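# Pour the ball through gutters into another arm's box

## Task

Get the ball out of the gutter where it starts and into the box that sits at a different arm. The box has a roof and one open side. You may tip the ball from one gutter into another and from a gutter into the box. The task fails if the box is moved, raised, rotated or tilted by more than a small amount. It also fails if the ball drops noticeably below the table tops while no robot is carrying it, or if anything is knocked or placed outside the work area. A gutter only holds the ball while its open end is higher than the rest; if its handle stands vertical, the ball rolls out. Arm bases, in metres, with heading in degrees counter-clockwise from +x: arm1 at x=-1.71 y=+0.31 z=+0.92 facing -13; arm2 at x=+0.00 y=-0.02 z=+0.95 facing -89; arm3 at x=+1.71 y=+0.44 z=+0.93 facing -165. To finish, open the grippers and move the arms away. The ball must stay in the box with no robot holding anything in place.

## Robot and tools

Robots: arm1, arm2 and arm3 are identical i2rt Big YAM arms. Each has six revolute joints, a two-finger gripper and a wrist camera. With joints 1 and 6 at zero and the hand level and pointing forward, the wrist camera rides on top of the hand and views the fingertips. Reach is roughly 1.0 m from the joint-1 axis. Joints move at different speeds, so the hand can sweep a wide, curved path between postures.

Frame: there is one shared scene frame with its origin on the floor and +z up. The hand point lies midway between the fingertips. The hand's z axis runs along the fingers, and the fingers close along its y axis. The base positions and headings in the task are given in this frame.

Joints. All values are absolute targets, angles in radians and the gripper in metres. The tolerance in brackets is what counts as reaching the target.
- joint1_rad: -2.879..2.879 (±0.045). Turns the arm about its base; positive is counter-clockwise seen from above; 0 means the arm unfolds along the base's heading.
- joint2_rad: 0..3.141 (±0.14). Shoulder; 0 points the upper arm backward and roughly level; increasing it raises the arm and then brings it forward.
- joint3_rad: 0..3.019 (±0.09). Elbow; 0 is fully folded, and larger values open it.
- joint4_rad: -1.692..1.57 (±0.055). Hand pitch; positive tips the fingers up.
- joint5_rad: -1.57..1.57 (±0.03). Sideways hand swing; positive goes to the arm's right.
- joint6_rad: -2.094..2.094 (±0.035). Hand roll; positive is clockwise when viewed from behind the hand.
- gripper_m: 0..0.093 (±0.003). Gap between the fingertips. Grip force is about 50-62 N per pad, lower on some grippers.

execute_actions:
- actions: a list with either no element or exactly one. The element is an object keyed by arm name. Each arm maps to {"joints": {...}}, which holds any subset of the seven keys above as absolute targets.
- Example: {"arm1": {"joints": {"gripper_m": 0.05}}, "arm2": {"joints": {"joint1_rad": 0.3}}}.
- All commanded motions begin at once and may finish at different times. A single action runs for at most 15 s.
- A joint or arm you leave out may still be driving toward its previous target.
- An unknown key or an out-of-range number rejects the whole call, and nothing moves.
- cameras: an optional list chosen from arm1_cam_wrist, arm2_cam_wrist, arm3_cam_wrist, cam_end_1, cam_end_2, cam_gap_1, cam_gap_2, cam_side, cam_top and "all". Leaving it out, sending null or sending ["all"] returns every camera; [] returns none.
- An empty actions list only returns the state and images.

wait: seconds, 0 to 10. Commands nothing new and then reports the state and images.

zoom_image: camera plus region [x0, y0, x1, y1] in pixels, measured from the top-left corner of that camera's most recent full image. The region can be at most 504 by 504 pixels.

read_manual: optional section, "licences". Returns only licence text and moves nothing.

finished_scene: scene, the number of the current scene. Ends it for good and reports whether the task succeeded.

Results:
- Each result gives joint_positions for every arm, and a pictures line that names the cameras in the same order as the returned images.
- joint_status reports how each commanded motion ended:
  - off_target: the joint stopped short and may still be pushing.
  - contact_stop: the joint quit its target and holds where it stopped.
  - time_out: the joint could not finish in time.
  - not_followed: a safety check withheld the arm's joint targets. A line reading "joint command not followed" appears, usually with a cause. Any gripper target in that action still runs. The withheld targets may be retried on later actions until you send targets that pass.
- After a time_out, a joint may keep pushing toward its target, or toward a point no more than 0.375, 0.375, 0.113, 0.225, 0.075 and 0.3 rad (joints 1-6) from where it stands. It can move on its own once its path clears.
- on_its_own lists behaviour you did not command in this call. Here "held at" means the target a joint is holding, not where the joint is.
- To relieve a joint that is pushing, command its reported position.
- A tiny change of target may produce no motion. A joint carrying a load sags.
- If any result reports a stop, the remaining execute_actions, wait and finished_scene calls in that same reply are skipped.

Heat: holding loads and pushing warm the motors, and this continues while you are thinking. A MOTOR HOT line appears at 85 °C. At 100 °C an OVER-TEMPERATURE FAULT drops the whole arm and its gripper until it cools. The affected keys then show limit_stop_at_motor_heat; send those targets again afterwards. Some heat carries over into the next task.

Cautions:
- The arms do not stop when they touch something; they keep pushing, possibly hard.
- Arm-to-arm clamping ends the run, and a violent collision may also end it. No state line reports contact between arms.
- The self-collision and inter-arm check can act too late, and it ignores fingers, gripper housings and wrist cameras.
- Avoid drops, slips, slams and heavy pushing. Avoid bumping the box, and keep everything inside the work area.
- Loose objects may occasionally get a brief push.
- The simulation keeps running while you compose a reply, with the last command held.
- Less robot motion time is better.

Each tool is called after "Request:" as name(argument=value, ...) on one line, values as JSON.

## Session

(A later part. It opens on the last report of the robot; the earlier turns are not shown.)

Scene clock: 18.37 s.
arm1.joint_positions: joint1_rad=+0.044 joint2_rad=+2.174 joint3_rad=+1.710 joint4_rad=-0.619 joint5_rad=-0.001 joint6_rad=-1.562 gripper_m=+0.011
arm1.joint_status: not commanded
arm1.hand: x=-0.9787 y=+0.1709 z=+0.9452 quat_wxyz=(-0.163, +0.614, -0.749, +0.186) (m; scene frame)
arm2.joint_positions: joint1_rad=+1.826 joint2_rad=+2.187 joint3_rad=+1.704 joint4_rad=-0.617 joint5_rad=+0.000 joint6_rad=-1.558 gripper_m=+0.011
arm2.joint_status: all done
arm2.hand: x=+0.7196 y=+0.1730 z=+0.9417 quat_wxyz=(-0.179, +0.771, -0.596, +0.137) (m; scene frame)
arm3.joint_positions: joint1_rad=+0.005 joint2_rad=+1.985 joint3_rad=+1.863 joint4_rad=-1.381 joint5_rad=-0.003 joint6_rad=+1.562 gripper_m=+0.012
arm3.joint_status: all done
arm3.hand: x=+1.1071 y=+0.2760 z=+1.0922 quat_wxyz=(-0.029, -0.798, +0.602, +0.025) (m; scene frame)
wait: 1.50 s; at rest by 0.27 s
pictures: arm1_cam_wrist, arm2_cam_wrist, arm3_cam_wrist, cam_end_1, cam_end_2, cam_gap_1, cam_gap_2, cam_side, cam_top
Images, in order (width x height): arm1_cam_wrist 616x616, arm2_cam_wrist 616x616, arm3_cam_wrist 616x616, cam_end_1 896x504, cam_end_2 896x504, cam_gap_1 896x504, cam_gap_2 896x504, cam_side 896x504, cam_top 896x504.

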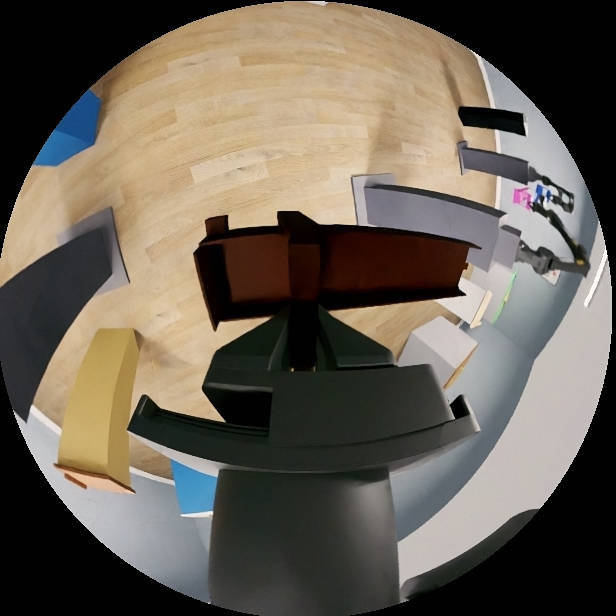

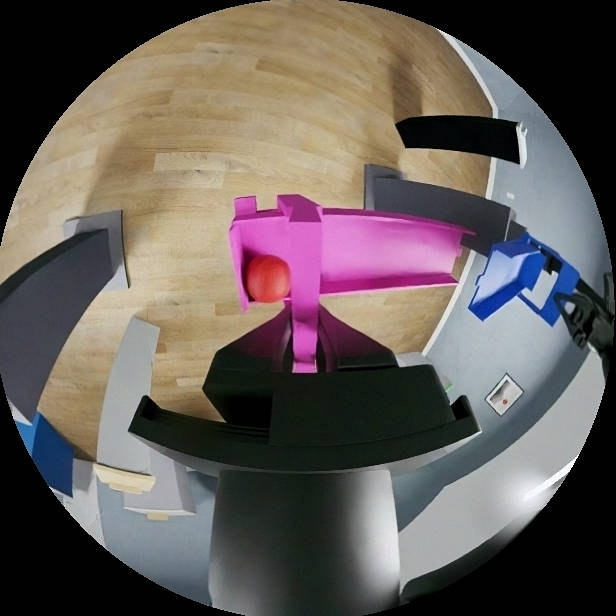

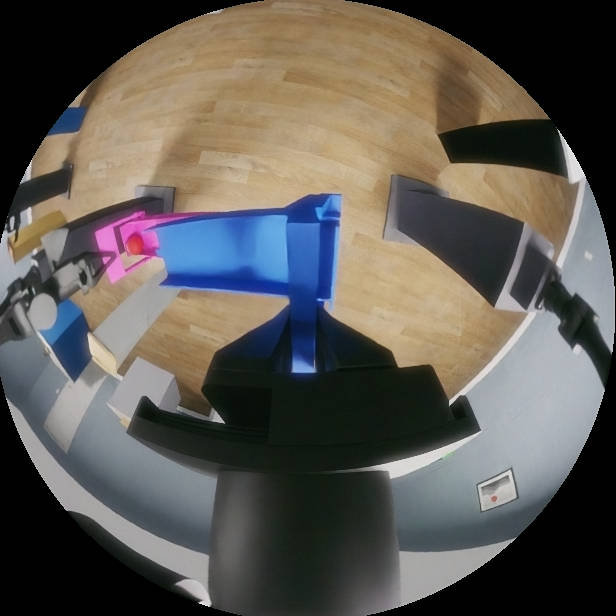

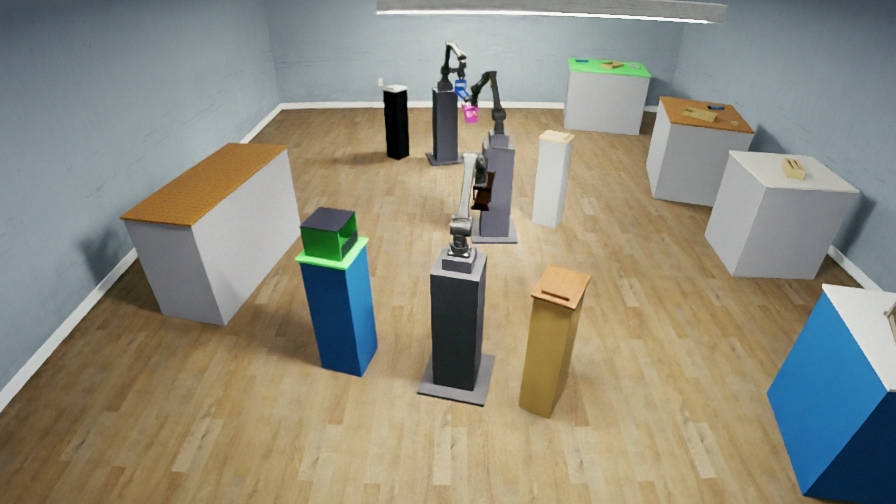

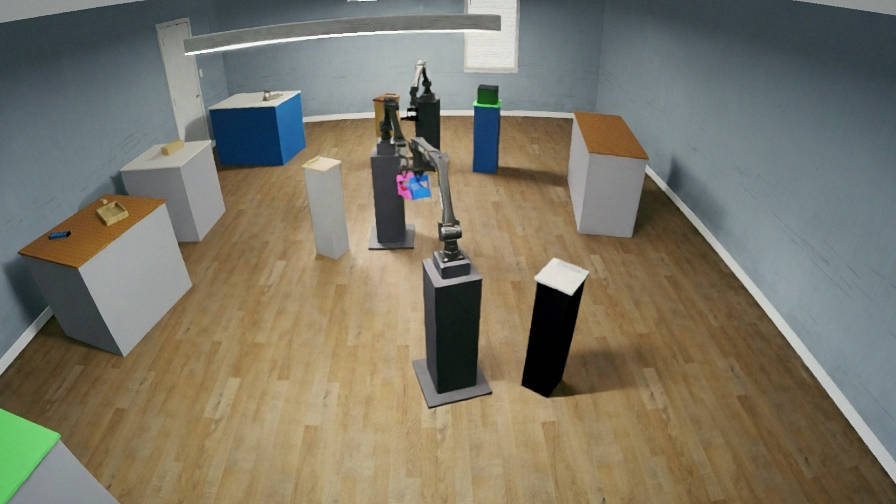

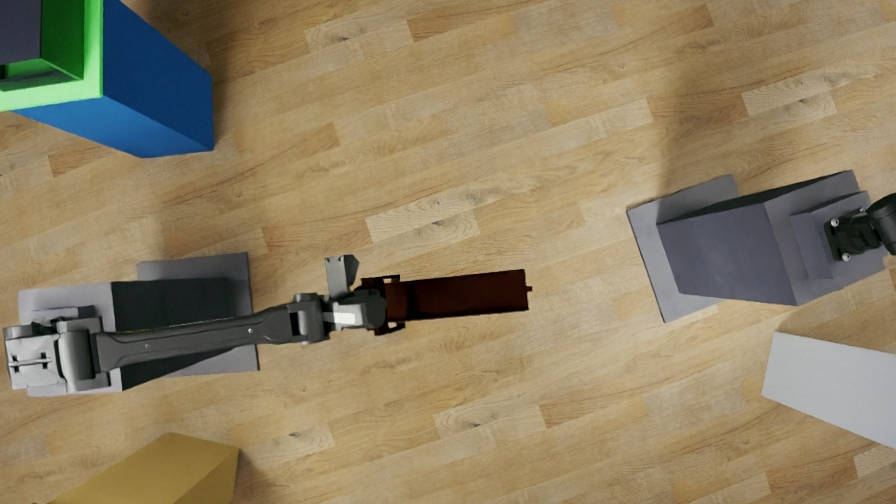

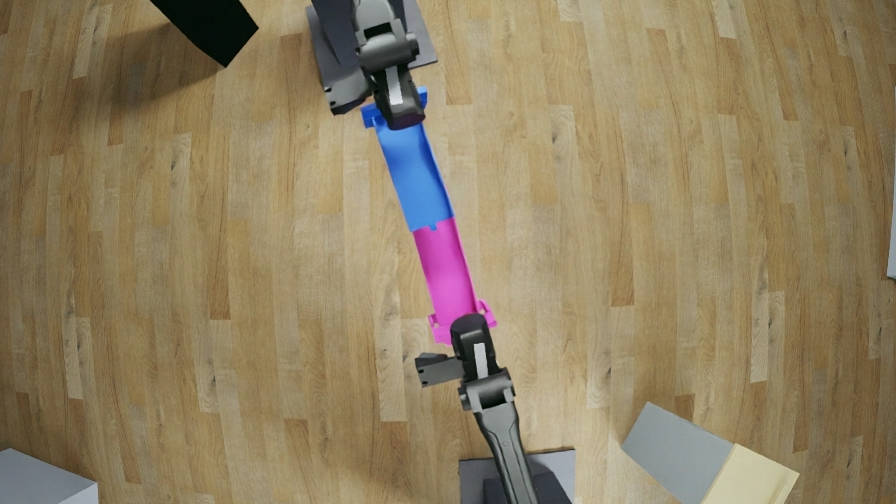

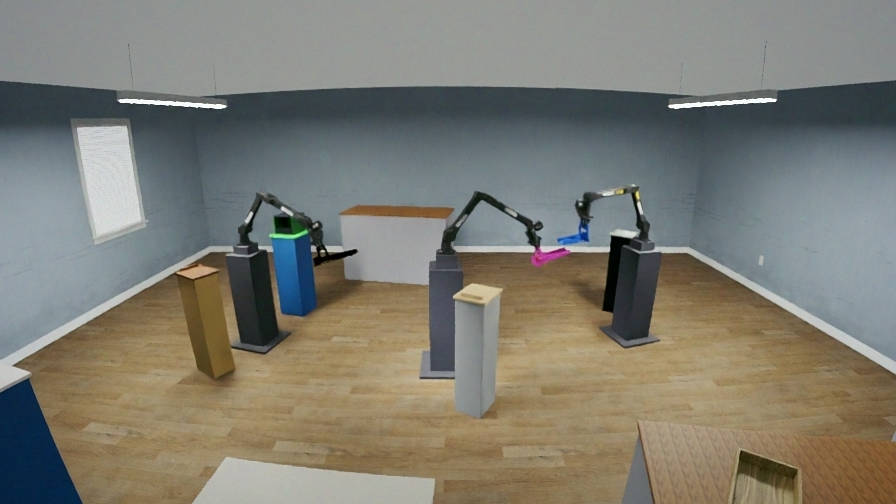

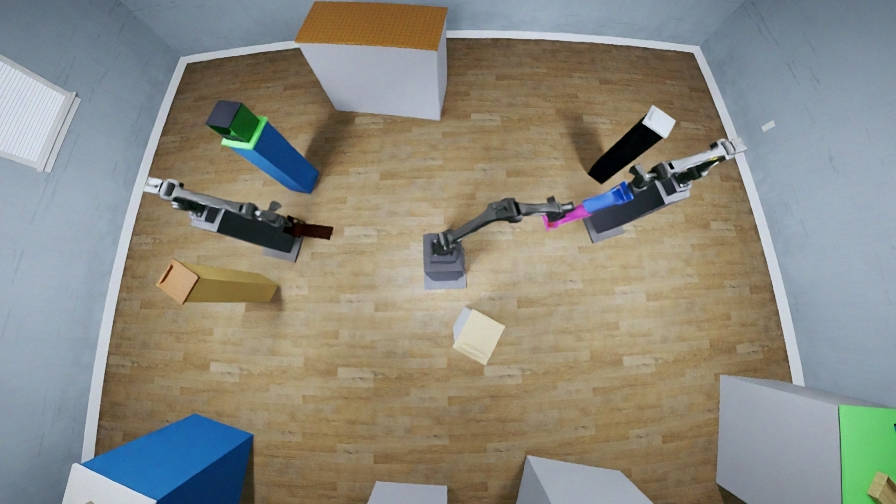

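Request:
execute_actions(actions=[{"arm3":{"joints":{"joint2_rad":1.5,"joint3_rad":1.5,"joint4_rad":-1.1}}}], cameras=[])

Request:
execute_actions(actions=[{"arm3":{"joints":{"joint1_rad":-2.168,"joint2_rad":1.77,"joint3_rad":1.55,"joint4_rad":-1.2,"joint5_rad":-0.28,"joint6_rad":0.372}},"arm2":{"joints":{"joint2_rad":1.68,"joint3_rad":1.62,"joint4_rad":-0.85}}}], cameras=[])

Request:
execute_actions(actions=[{"arm3":{"joints":{"joint2_rad":1.82,"joint3_rad":1.335,"joint4_rad":-0.955}},"arm2":{"joints":{"joint1_rad":-1.79,"joint4_rad":-0.95}}}], cameras=[])

Request:
execute_actions(actions=[{"arm3":{"joints":{"gripper_m":0.09}},"arm2":{"joints":{"joint2_rad":1.73,"joint3_rad":1.5,"joint4_rad":-0.93}}}], cameras=["cam_gap_1","cam_side"])

Request:
zoom_image(camera="cam_side", region=[220, 150, 470, 300])

Scene clock: 20.03 s.
arm1.joint_positions: joint1_rad=+0.044 joint2_rad=+2.174 joint3_rad=+1.710 joint4_rad=-0.619 joint5_rad=-0.001 joint6_rad=-1.562 gripper_m=+0.011
arm1.joint_status: not commanded
arm1.hand: x=-0.9787 y=+0.1709 z=+0.9452 quat_wxyz=(-0.163, +0.614, -0.749, +0.186) (m; scene frame)
arm2.joint_positions: joint1_rad=+1.826 joint2_rad=+2.187 joint3_rad=+1.704 joint4_rad=-0.617 joint5_rad=+0.000 joint6_rad=-1.558 gripper_m=+0.011
arm2.joint_status: not commanded
arm2.hand: x=+0.7196 y=+0.1730 z=+0.9417 quat_wxyz=(-0.179, +0.771, -0.596, +0.137) (m; scene frame)
arm3.joint_positions: joint1_rad=+0.005 joint2_rad=+1.501 joint3_rad=+1.485 joint4_rad=-1.123 joint5_rad=-0.003 joint6_rad=+1.562 gripper_m=+0.012
arm3.joint_status: all done
arm3.hand: x=+1.1894 y=+0.2977 z=+1.2167 quat_wxyz=(-0.172, -0.780, +0.587, +0.135) (m; scene frame)
pictures: none
No camera images: the call's "cameras" was empty. Leave "cameras" out to get every camera's image.

Scene clock: 22.33 s.
arm1.joint_positions: joint1_rad=+0.044 joint2_rad=+2.174 joint3_rad=+1.710 joint4_rad=-0.619 joint5_rad=-0.001 joint6_rad=-1.562 gripper_m=+0.011
arm1.joint_status: not commanded
arm1.hand: x=-0.9787 y=+0.1709 z=+0.9452 quat_wxyz=(-0.163, +0.614, -0.749, +0.186) (m; scene frame)
arm2.joint_positions: joint1_rad=+1.826 joint2_rad=+1.705 joint3_rad=+1.592 joint4_rad=-0.845 joint5_rad=+0.000 joint6_rad=-1.558 gripper_m=+0.011
arm2.joint_status: all done
arm2.hand: x=+0.6410 y=+0.1525 z=+1.1913 quat_wxyz=(-0.233, +0.756, -0.584, +0.178) (m; scene frame)
arm3.joint_positions: joint1_rad=-2.175 joint2_rad=+1.801 joint3_rad=+1.517 joint4_rad=-1.190 joint5_rad=-0.275 joint6_rad=+0.382 gripper_m=+0.012
arm3.joint_status: all done
arm3.hand: x=+1.8613 y=+0.9911 z=+1.0684 quat_wxyz=(-0.069, -0.412, +0.898, +0.134) (m; scene frame)
pictures: none
No camera images: the call's "cameras" was empty. Leave "cameras" out to get every camera's image.

Scene clock: 25.33 s.
arm1.joint_positions: joint1_rad=+0.044 joint2_rad=+2.174 joint3_rad=+1.710 joint4_rad=-0.619 joint5_rad=-0.001 joint6_rad=-1.562 gripper_m=+0.011
arm1.joint_status: not commanded
arm1.hand: x=-0.9787 y=+0.1709 z=+0.9452 quat_wxyz=(-0.163, +0.614, -0.749, +0.186) (m; scene frame)
arm2.joint_positions: joint1_rad=-1.797 joint2_rad=+1.705 joint3_rad=+1.592 joint4_rad=-0.942 joint5_rad=+0.003 joint6_rad=-1.558 gripper_m=+0.011
arm2.joint_status: all done
arm2.hand: x=-0.6222 y=+0.1156 z=+1.1973 quat_wxyz=(+0.200, -0.757, -0.600, +0.168) (m; scene frame)
arm3.joint_positions: joint1_rad=-2.175 joint2_rad=+1.832 joint3_rad=+1.315 joint4_rad=-0.970 joint5_rad=-0.275 joint6_rad=+0.381 gripper_m=+0.012
arm3.joint_status: all done
arm3.hand: x=+1.8514 y=+0.9661 z=+0.9815 quat_wxyz=(-0.074, -0.412, +0.899, +0.129) (m; scene frame)
pictures: none
No camera images: the call's "cameras" was empty. Leave "cameras" out to get every camera's image.

Scene clock: 26.53 s.
arm1.joint_positions: joint1_rad=+0.044 joint2_rad=+2.174 joint3_rad=+1.710 joint4_rad=-0.619 joint5_rad=-0.001 joint6_rad=-1.562 gripper_m=+0.011
arm1.joint_status: not commanded
arm1.hand: x=-0.9787 y=+0.1709 z=+0.9452 quat_wxyz=(-0.163, +0.614, -0.749, +0.186) (m; scene frame)
arm2.joint_positions: joint1_rad=-1.797 joint2_rad=+1.760 joint3_rad=+1.485 joint4_rad=-0.942 joint5_rad=+0.003 joint6_rad=-1.558 gripper_m=+0.011
arm2.joint_status: all done
arm2.hand: x=-0.5962 y=+0.1090 z=+1.1130 quat_wxyz=(+0.139, -0.770, -0.611, +0.119) (m; scene frame)
arm3.joint_positions: joint1_rad=-2.175 joint2_rad=+1.832 joint3_rad=+1.315 joint4_rad=-0.968 joint5_rad=-0.277 joint6_rad=+0.380 gripper_m=+0.090
arm3.joint_status: all done
arm3.hand: x=+1.8512 y=+0.9667 z=+0.9816 quat_wxyz=(-0.074, -0.413, +0.898, +0.131) (m; scene frame)
pictures: cam_gap_1, cam_side
Images, in order (width x height): cam_gap_1 896x504, cam_side 896x504.

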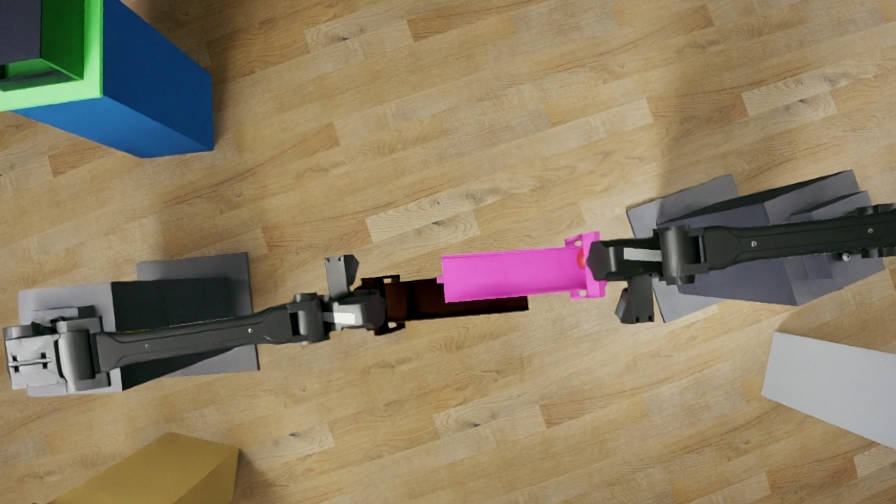

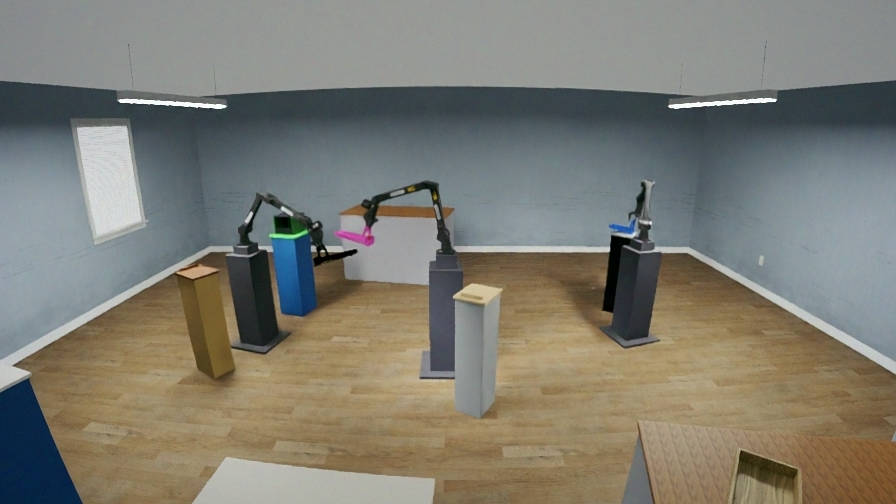

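Region (220, 150, 470, 300) of cam_side's 896x504 image, scaled by 2.016, with more detail than that image has; it fills the top 302 rows of this view, and the rest is white.

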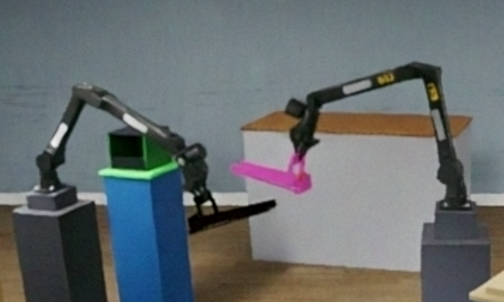

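Offset ~.04; correct.

Request:
execute_actions(actions=[{"arm3":{"joints":{"joint2_rad":1.6,"joint3_rad":1.7,"joint4_rad":-1.6}},"arm2":{"joints":{"joint1_rad":-1.76}},"arm1":{"joints":{"joint1_rad":0.07}}}], cameras=["cam_gap_1"])

Scene clock: 28.13 s.
arm1.joint_positions: joint1_rad=+0.058 joint2_rad=+2.174 joint3_rad=+1.710 joint4_rad=-0.619 joint5_rad=-0.001 joint6_rad=-1.562 gripper_m=+0.011
arm1.joint_status: all done
arm1.hand: x=-0.9768 y=+0.1813 z=+0.9453 quat_wxyz=(-0.165, +0.620, -0.745, +0.185) (m; scene frame)
arm2.joint_positions: joint1_rad=-1.760 joint2_rad=+1.760 joint3_rad=+1.485 joint4_rad=-0.942 joint5_rad=+0.001 joint6_rad=-1.558 gripper_m=+0.011
arm2.joint_status: all done
arm2.hand: x=-0.6007 y=+0.0865 z=+1.1133 quat_wxyz=(+0.136, -0.759, -0.625, +0.122) (m; scene frame)
arm3.joint_positions: joint1_rad=-2.175 joint2_rad=+1.598 joint3_rad=+1.694 joint4_rad=-1.588 joint5_rad=-0.277 joint6_rad=+0.380 gripper_m=+0.090
arm3.joint_status: all done
arm3.hand: x=+1.8410 y=+0.9290 z=+1.2352 quat_wxyz=(-0.076, -0.412, +0.899, +0.128) (m; scene frame)
pictures: cam_gap_1
Images, in order (width x height): cam_gap_1 896x504.

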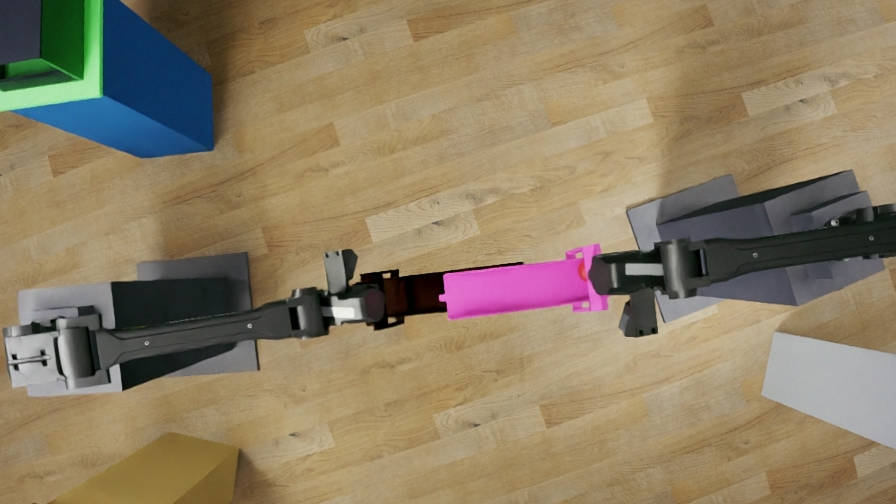

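Request:
execute_actions(actions=[{"arm2":{"joints":{"joint4_rad":-1.25}}}], cameras=[])

Request:
wait(seconds=1.5)

Scene clock: 29.27 s.
arm1.joint_positions: joint1_rad=+0.058 joint2_rad=+2.174 joint3_rad=+1.710 joint4_rad=-0.619 joint5_rad=-0.001 joint6_rad=-1.562 gripper_m=+0.011
arm1.joint_status: not commanded
arm1.hand: x=-0.9768 y=+0.1813 z=+0.9453 quat_wxyz=(-0.165, +0.620, -0.745, +0.185) (m; scene frame)
arm2.joint_positions: joint1_rad=-1.760 joint2_rad=+1.760 joint3_rad=+1.485 joint4_rad=-1.236 joint5_rad=+0.001 joint6_rad=-1.558 gripper_m=+0.011
arm2.joint_status: all done
arm2.hand: x=-0.5314 y=+0.0739 z=+1.0976 quat_wxyz=(+0.025, -0.771, -0.636, +0.027) (m; scene frame)
arm3.joint_positions: joint1_rad=-2.175 joint2_rad=+1.598 joint3_rad=+1.694 joint4_rad=-1.588 joint5_rad=-0.277 joint6_rad=+0.380 gripper_m=+0.090
arm3.joint_status: not commanded
arm3.hand: x=+1.8410 y=+0.9290 z=+1.2352 quat_wxyz=(-0.076, -0.412, +0.899, +0.128) (m; scene frame)
pictures: none
No camera images: the call's "cameras" was empty. Leave "cameras" out to get every camera's image.

Scene clock: 30.77 s.
arm1.joint_positions: joint1_rad=+0.058 joint2_rad=+2.174 joint3_rad=+1.709 joint4_rad=-0.619 joint5_rad=-0.001 joint6_rad=-1.563 gripper_m=+0.011
arm1.joint_status: not commanded
arm1.hand: x=-0.9771 y=+0.1813 z=+0.9447 quat_wxyz=(-0.164, +0.620, -0.745, +0.185) (m; scene frame)
arm2.joint_positions: joint1_rad=-1.760 joint2_rad=+1.760 joint3_rad=+1.485 joint4_rad=-1.236 joint5_rad=+0.001 joint6_rad=-1.558 gripper_m=+0.011
arm2.joint_status: all done
arm2.hand: x=-0.5314 y=+0.0739 z=+1.0976 quat_wxyz=(+0.025, -0.771, -0.636, +0.027) (m; scene frame)
arm3.joint_positions: joint1_rad=-2.175 joint2_rad=+1.598 joint3_rad=+1.694 joint4_rad=-1.588 joint5_rad=-0.277 joint6_rad=+0.380 gripper_m=+0.090
arm3.joint_status: not commanded
arm3.hand: x=+1.8410 y=+0.9290 z=+1.2352 quat_wxyz=(-0.076, -0.412, +0.899, +0.128) (m; scene frame)
wait: 1.50 s; at rest by 0.27 s
pictures: arm1_cam_wrist, arm2_cam_wrist, arm3_cam_wrist, cam_end_1, cam_end_2, cam_gap_1, cam_gap_2, cam_side, cam_top
Images, in order (width x height): arm1_cam_wrist 616x616, arm2_cam_wrist 616x616, arm3_cam_wrist 616x616, cam_end_1 896x504, cam_end_2 896x504, cam_gap_1 896x504, cam_gap_2 896x504, cam_side 896x504, cam_top 896x504.

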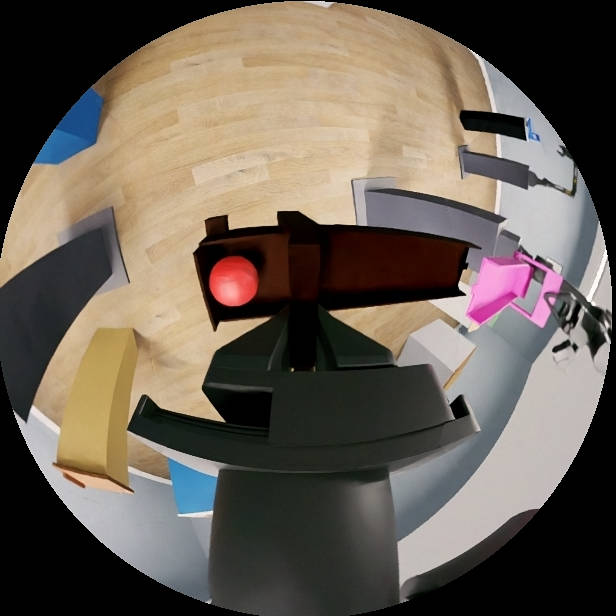

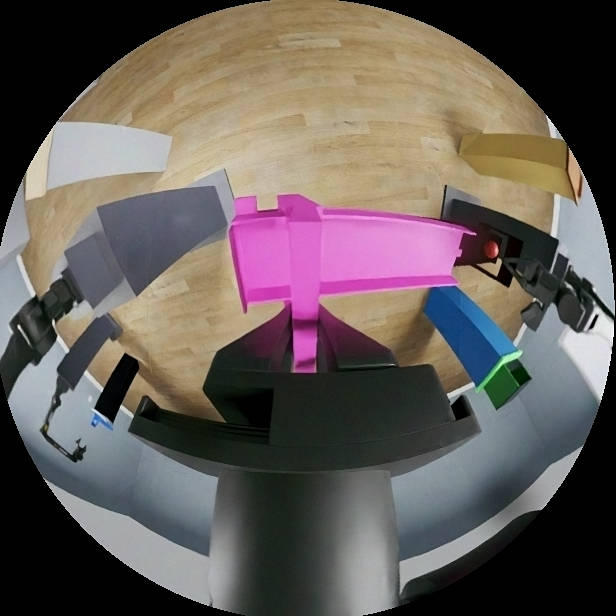

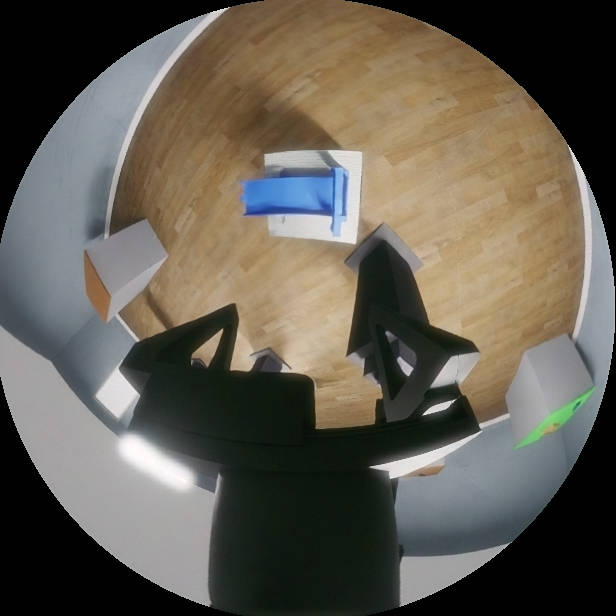

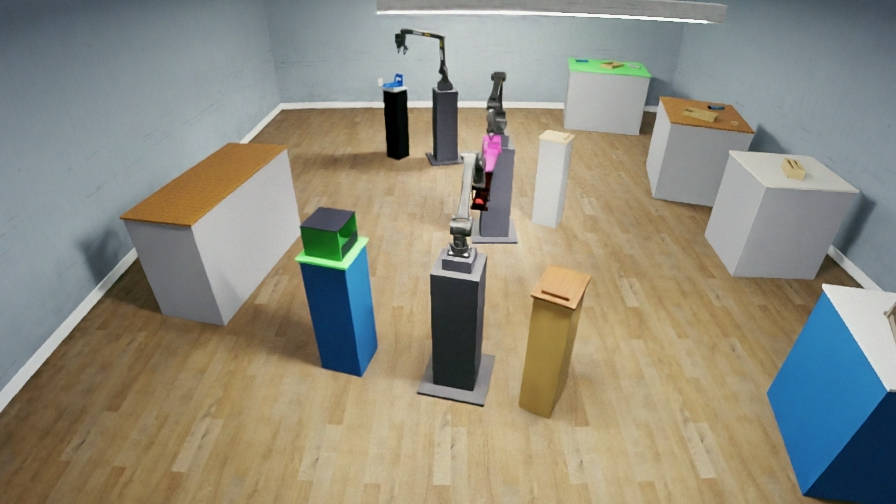

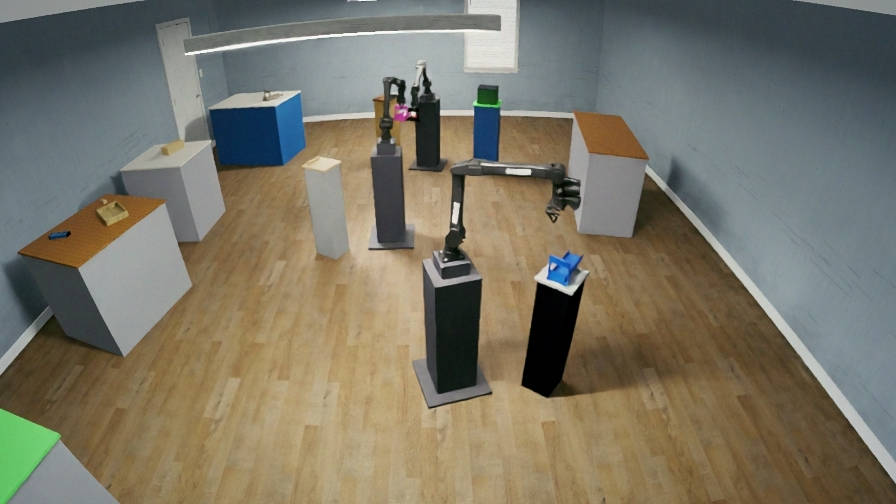

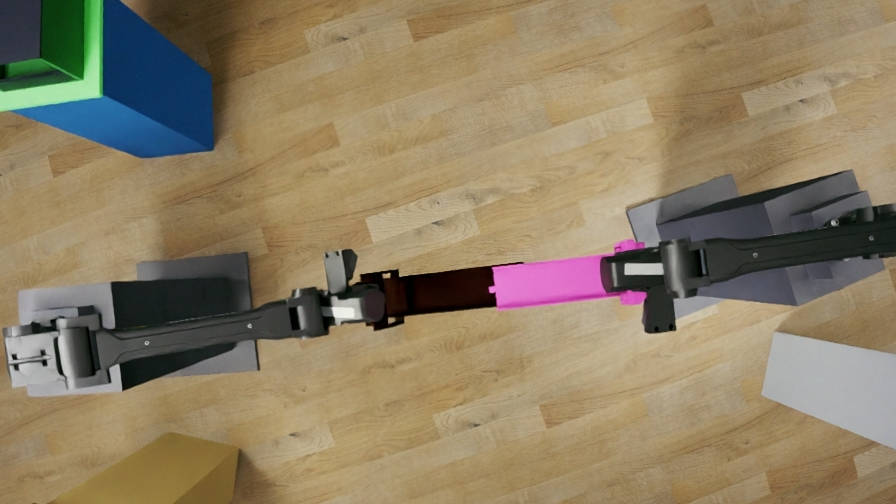

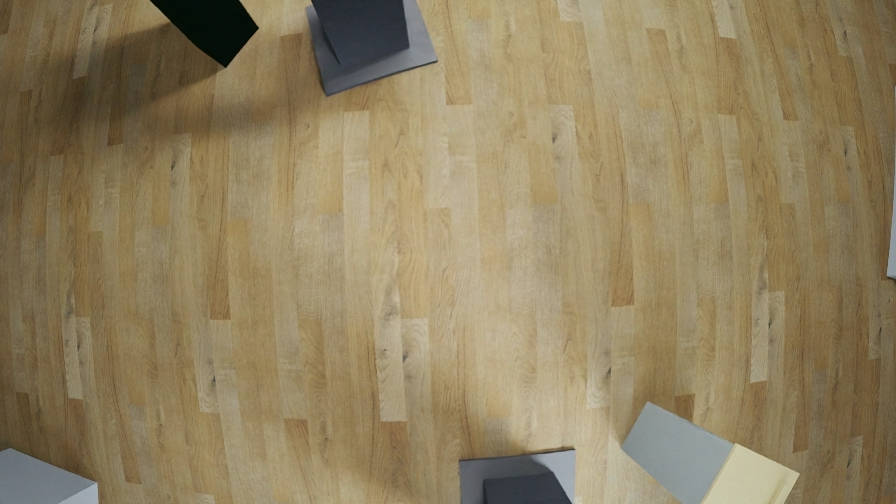

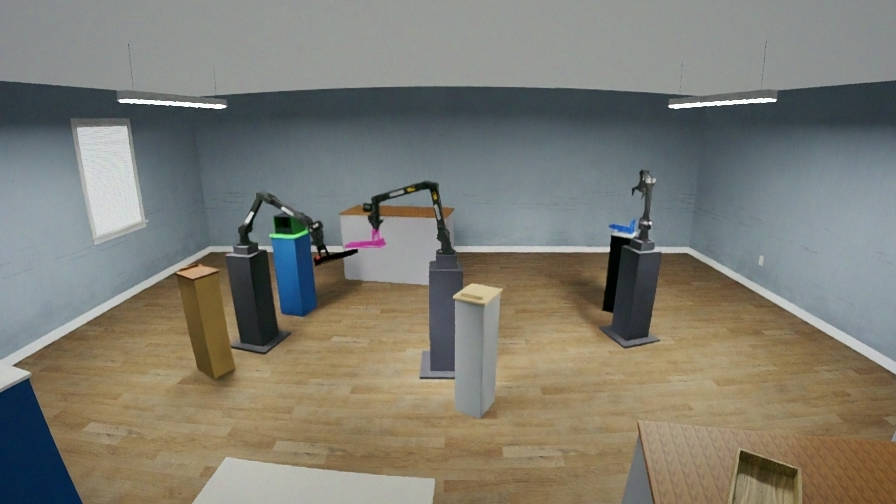

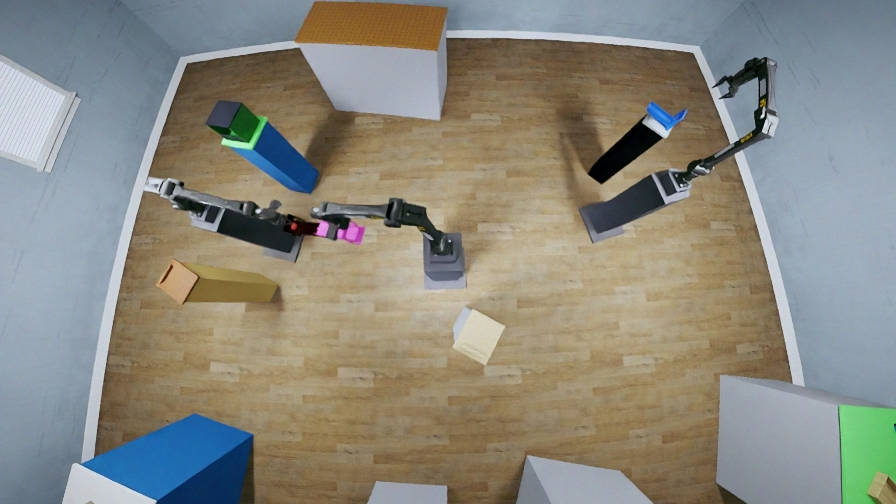

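Request:
execute_actions(actions=[{"arm2":{"joints":{"joint2_rad":1.4,"joint3_rad":1.4,"joint4_rad":-1.1}}}], cameras=[])

Request:
execute_actions(actions=[{"arm2":{"joints":{"joint1_rad":0.545,"joint2_rad":1.7,"joint3_rad":1.42,"joint4_rad":-1.08,"joint5_rad":0.25,"joint6_rad":-0.548}},"arm1":{"joints":{"joint2_rad":1.5,"joint3_rad":1.4,"joint4_rad":-0.8}}}], cameras=[])

Request:
execute_actions(actions=[{"arm2":{"joints":{"joint2_rad":1.775,"joint3_rad":1.23,"joint4_rad":-0.85}},"arm1":{"joints":{"joint2_rad":0.58,"joint3_rad":0.78,"joint4_rad":-1.25}}}], cameras=[])

Request:
execute_actions(actions=[{"arm1":{"joints":{"joint1_rad":1.55}}}], cameras=["arm1_cam_wrist","cam_end_1","cam_gap_1"])

Request:
zoom_image(camera="cam_end_1", region=[270, 120, 570, 300])

Scene clock: 32.40 s.
arm1.joint_positions: joint1_rad=+0.058 joint2_rad=+2.174 joint3_rad=+1.709 joint4_rad=-0.619 joint5_rad=-0.001 joint6_rad=-1.563 gripper_m=+0.011
arm1.joint_status: not commanded
arm1.hand: x=-0.9771 y=+0.1813 z=+0.9447 quat_wxyz=(-0.164, +0.620, -0.745, +0.185) (m; scene frame)
arm2.joint_positions: joint1_rad=-1.760 joint2_rad=+1.410 joint3_rad=+1.380 joint4_rad=-1.124 joint5_rad=+0.001 joint6_rad=-1.558 gripper_m=+0.011
arm2.joint_status: all done
arm2.hand: x=-0.4974 y=+0.0693 z=+1.2355 quat_wxyz=(+0.160, -0.754, -0.621, +0.142) (m; scene frame)
arm3.joint_positions: joint1_rad=-2.175 joint2_rad=+1.598 joint3_rad=+1.694 joint4_rad=-1.588 joint5_rad=-0.277 joint6_rad=+0.380 gripper_m=+0.090
arm3.joint_status: not commanded
arm3.hand: x=+1.8410 y=+0.9290 z=+1.2352 quat_wxyz=(-0.076, -0.412, +0.899, +0.128) (m; scene frame)
pictures: none
No camera images: the call's "cameras" was empty. Leave "cameras" out to get every camera's image.

Scene clock: 34.67 s.
arm1.joint_positions: joint1_rad=+0.058 joint2_rad=+1.516 joint3_rad=+1.378 joint4_rad=-0.803 joint5_rad=-0.001 joint6_rad=-1.563 gripper_m=+0.011
arm1.joint_status: all done
arm1.hand: x=-1.1353 y=+0.2061 z=+1.1884 quat_wxyz=(-0.208, +0.607, -0.729, +0.237) (m; scene frame)
arm2.joint_positions: joint1_rad=+0.553 joint2_rad=+1.747 joint3_rad=+1.380 joint4_rad=-1.085 joint5_rad=+0.244 joint6_rad=-0.566 gripper_m=+0.011
arm2.joint_status: all done
arm2.hand: x=+0.2557 y=-0.5015 z=+1.0654 quat_wxyz=(+0.050, -0.222, -0.964, +0.133) (m; scene frame)
arm3.joint_positions: joint1_rad=-2.175 joint2_rad=+1.598 joint3_rad=+1.694 joint4_rad=-1.588 joint5_rad=-0.277 joint6_rad=+0.380 gripper_m=+0.090
arm3.joint_status: not commanded
arm3.hand: x=+1.8410 y=+0.9290 z=+1.2352 quat_wxyz=(-0.076, -0.412, +0.899, +0.128) (m; scene frame)
pictures: none
No camera images: the call's "cameras" was empty. Leave "cameras" out to get every camera's image.

Scene clock: 36.10 s.
arm1.joint_positions: joint1_rad=+0.058 joint2_rad=+0.586 joint3_rad=+0.775 joint4_rad=-1.246 joint5_rad=-0.001 joint6_rad=-1.563 gripper_m=+0.011
arm1.joint_status: all done
arm1.hand: x=-1.4822 y=+0.2665 z=+1.1775 quat_wxyz=(-0.172, +0.618, -0.742, +0.195) (m; scene frame)
arm2.joint_positions: joint1_rad=+0.552 joint2_rad=+1.796 joint3_rad=+1.218 joint4_rad=-0.872 joint5_rad=+0.247 joint6_rad=-0.564 gripper_m=+0.011
arm2.joint_status: all done
arm2.hand: x=+0.2436 y=-0.4866 z=+0.9869 quat_wxyz=(+0.051, -0.224, -0.964, +0.135) (m; scene frame)
arm3.joint_positions: joint1_rad=-2.175 joint2_rad=+1.598 joint3_rad=+1.694 joint4_rad=-1.588 joint5_rad=-0.277 joint6_rad=+0.380 gripper_m=+0.090
arm3.joint_status: not commanded
arm3.hand: x=+1.8410 y=+0.9290 z=+1.2352 quat_wxyz=(-0.076, -0.412, +0.899, +0.128) (m; scene frame)
pictures: none
No camera images: the call's "cameras" was empty. Leave "cameras" out to get every camera's image.

Scene clock: 37.83 s.
arm1.joint_positions: joint1_rad=+1.539 joint2_rad=+0.586 joint3_rad=+0.775 joint4_rad=-1.246 joint5_rad=-0.002 joint6_rad=-1.564 gripper_m=+0.011
arm1.joint_status: all done
arm1.hand: x=-1.6563 y=+0.5394 z=+1.1774 quat_wxyz=(-0.257, +0.957, -0.128, +0.037) (m; scene frame)
arm2.joint_positions: joint1_rad=+0.552 joint2_rad=+1.796 joint3_rad=+1.218 joint4_rad=-0.872 joint5_rad=+0.247 joint6_rad=-0.564 gripper_m=+0.011
arm2.joint_status: not commanded
arm2.hand: x=+0.2436 y=-0.4866 z=+0.9869 quat_wxyz=(+0.051, -0.224, -0.964, +0.135) (m; scene frame)
arm3.joint_positions: joint1_rad=-2.175 joint2_rad=+1.598 joint3_rad=+1.694 joint4_rad=-1.588 joint5_rad=-0.277 joint6_rad=+0.380 gripper_m=+0.090
arm3.joint_status: not commanded
arm3.hand: x=+1.8410 y=+0.9290 z=+1.2352 quat_wxyz=(-0.076, -0.412, +0.899, +0.128) (m; scene frame)
pictures: arm1_cam_wrist, cam_end_1, cam_gap_1
Images, in order (width x height): arm1_cam_wrist 616x616, cam_end_1 896x504, cam_gap_1 896x504.

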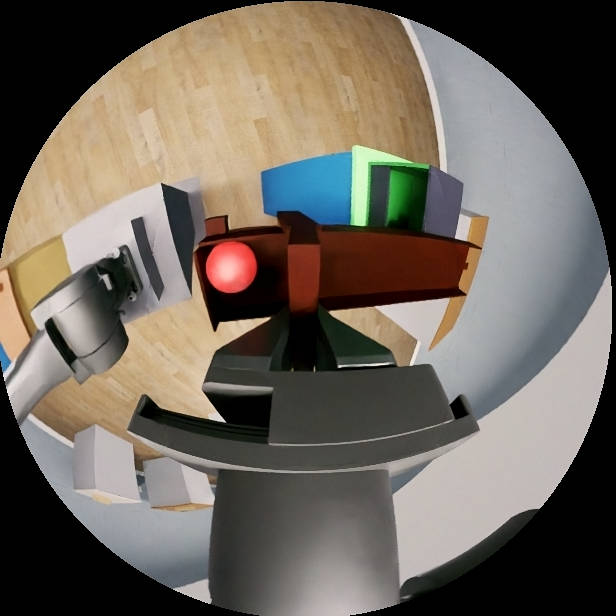

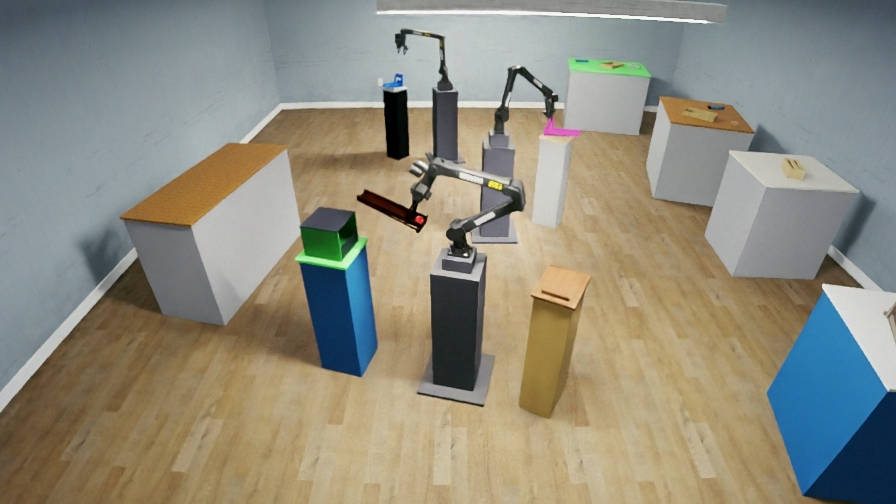

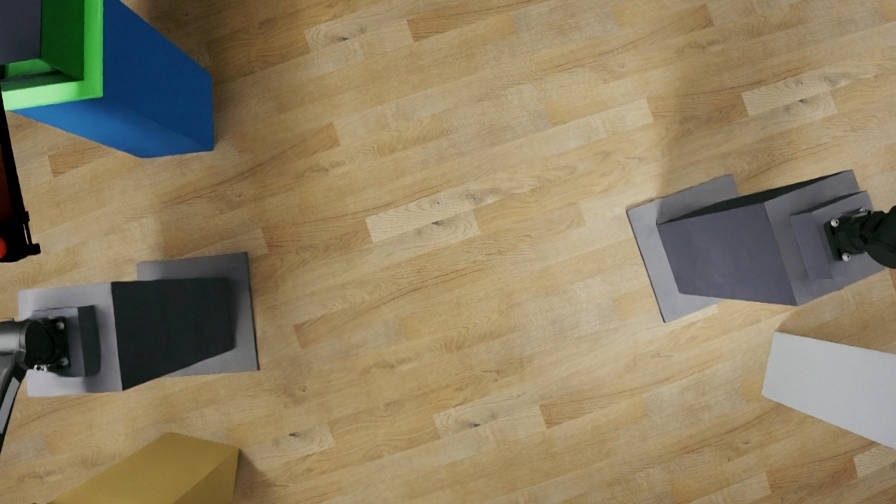

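Region (270, 120, 570, 300) of cam_end_1's 896x504 image, scaled by 1.680, with more detail than that image has; it fills the top 302 rows of this view, and the rest is white.

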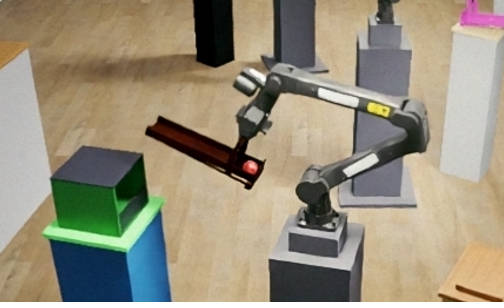

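Request:
execute_actions(actions=[{"arm2":{"joints":{"gripper_m":0.09}},"arm1":{"joints":{"joint1_rad":1.59,"joint3_rad":0.59,"joint4_rad":-1.23}}}], cameras=["arm1_cam_wrist","cam_end_1","cam_gap_1"])

Request:
zoom_image(camera="cam_end_1", region=[270, 120, 570, 300])

Scene clock: 39.13 s.
arm1.joint_positions: joint1_rad=+1.578 joint2_rad=+0.586 joint3_rad=+0.569 joint4_rad=-1.246 joint5_rad=-0.001 joint6_rad=-1.564 gripper_m=+0.011
arm1.joint_status: all done
arm1.hand: x=-1.6724 y=+0.5039 z=+1.0784 quat_wxyz=(-0.157, +0.981, -0.112, +0.022) (m; scene frame)
arm2.joint_positions: joint1_rad=+0.552 joint2_rad=+1.796 joint3_rad=+1.218 joint4_rad=-0.869 joint5_rad=+0.248 joint6_rad=-0.563 gripper_m=+0.090
arm2.joint_status: all done
arm2.hand: x=+0.2439 y=-0.4873 z=+0.9870 quat_wxyz=(+0.050, -0.224, -0.964, +0.136) (m; scene frame)
arm3.joint_positions: joint1_rad=-2.175 joint2_rad=+1.598 joint3_rad=+1.694 joint4_rad=-1.588 joint5_rad=-0.277 joint6_rad=+0.380 gripper_m=+0.090
arm3.joint_status: not commanded
arm3.hand: x=+1.8410 y=+0.9290 z=+1.2352 quat_wxyz=(-0.076, -0.412, +0.899, +0.128) (m; scene frame)
pictures: arm1_cam_wrist, cam_end_1, cam_gap_1
Images, in order (width x height): arm1_cam_wrist 616x616, cam_end_1 896x504, cam_gap_1 896x504.

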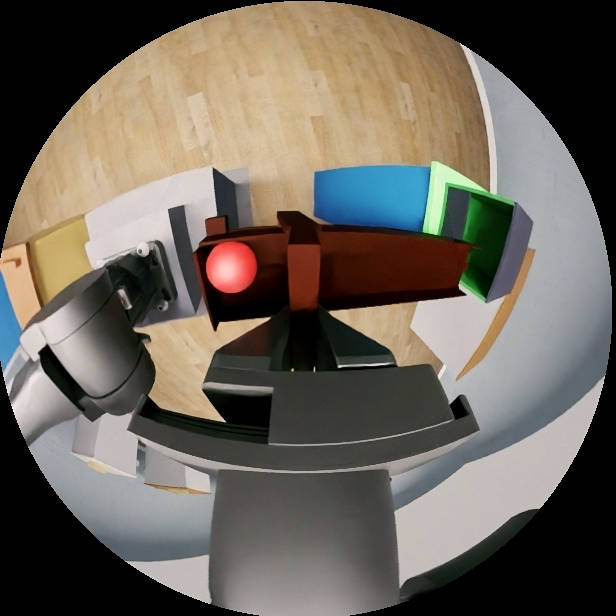

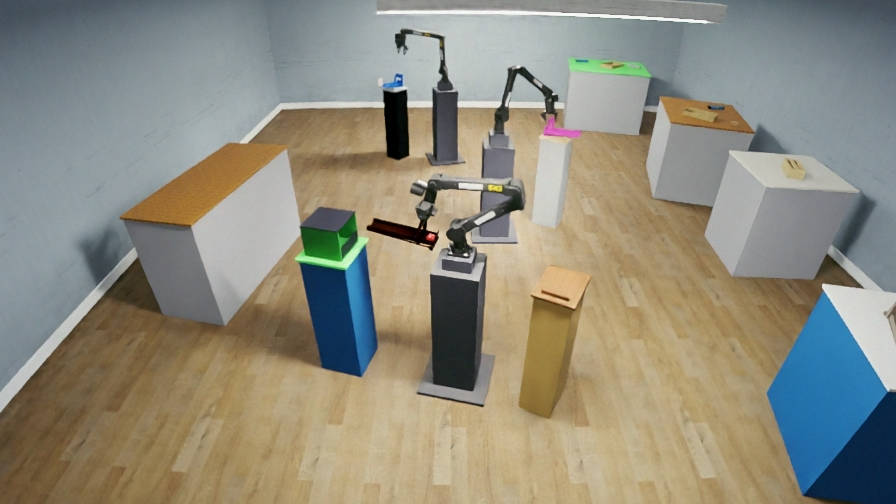

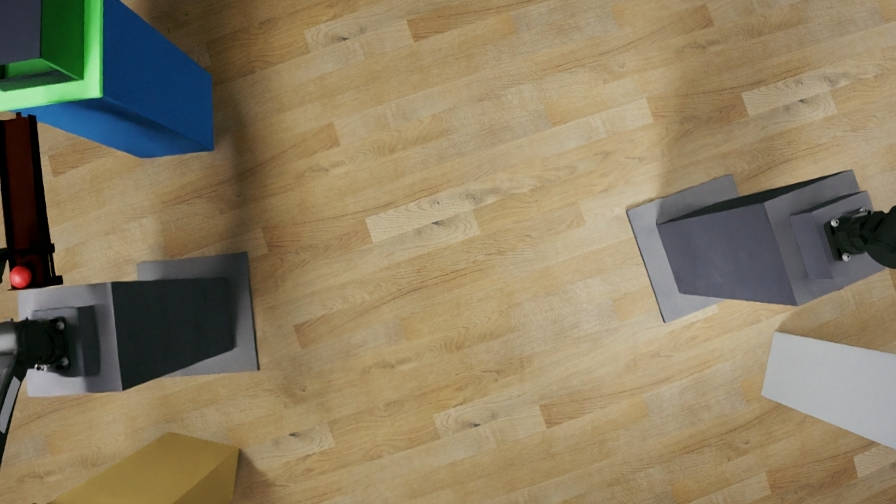

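Region (270, 120, 570, 300) of cam_end_1's 896x504 image, scaled by 1.680, with more detail than that image has; it fills the top 302 rows of this view, and the rest is white.

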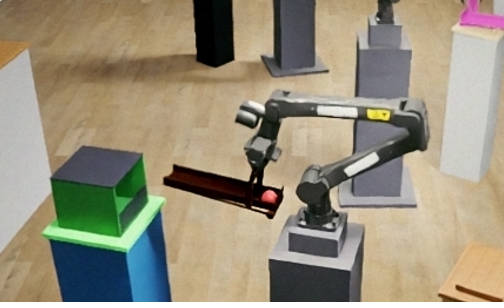

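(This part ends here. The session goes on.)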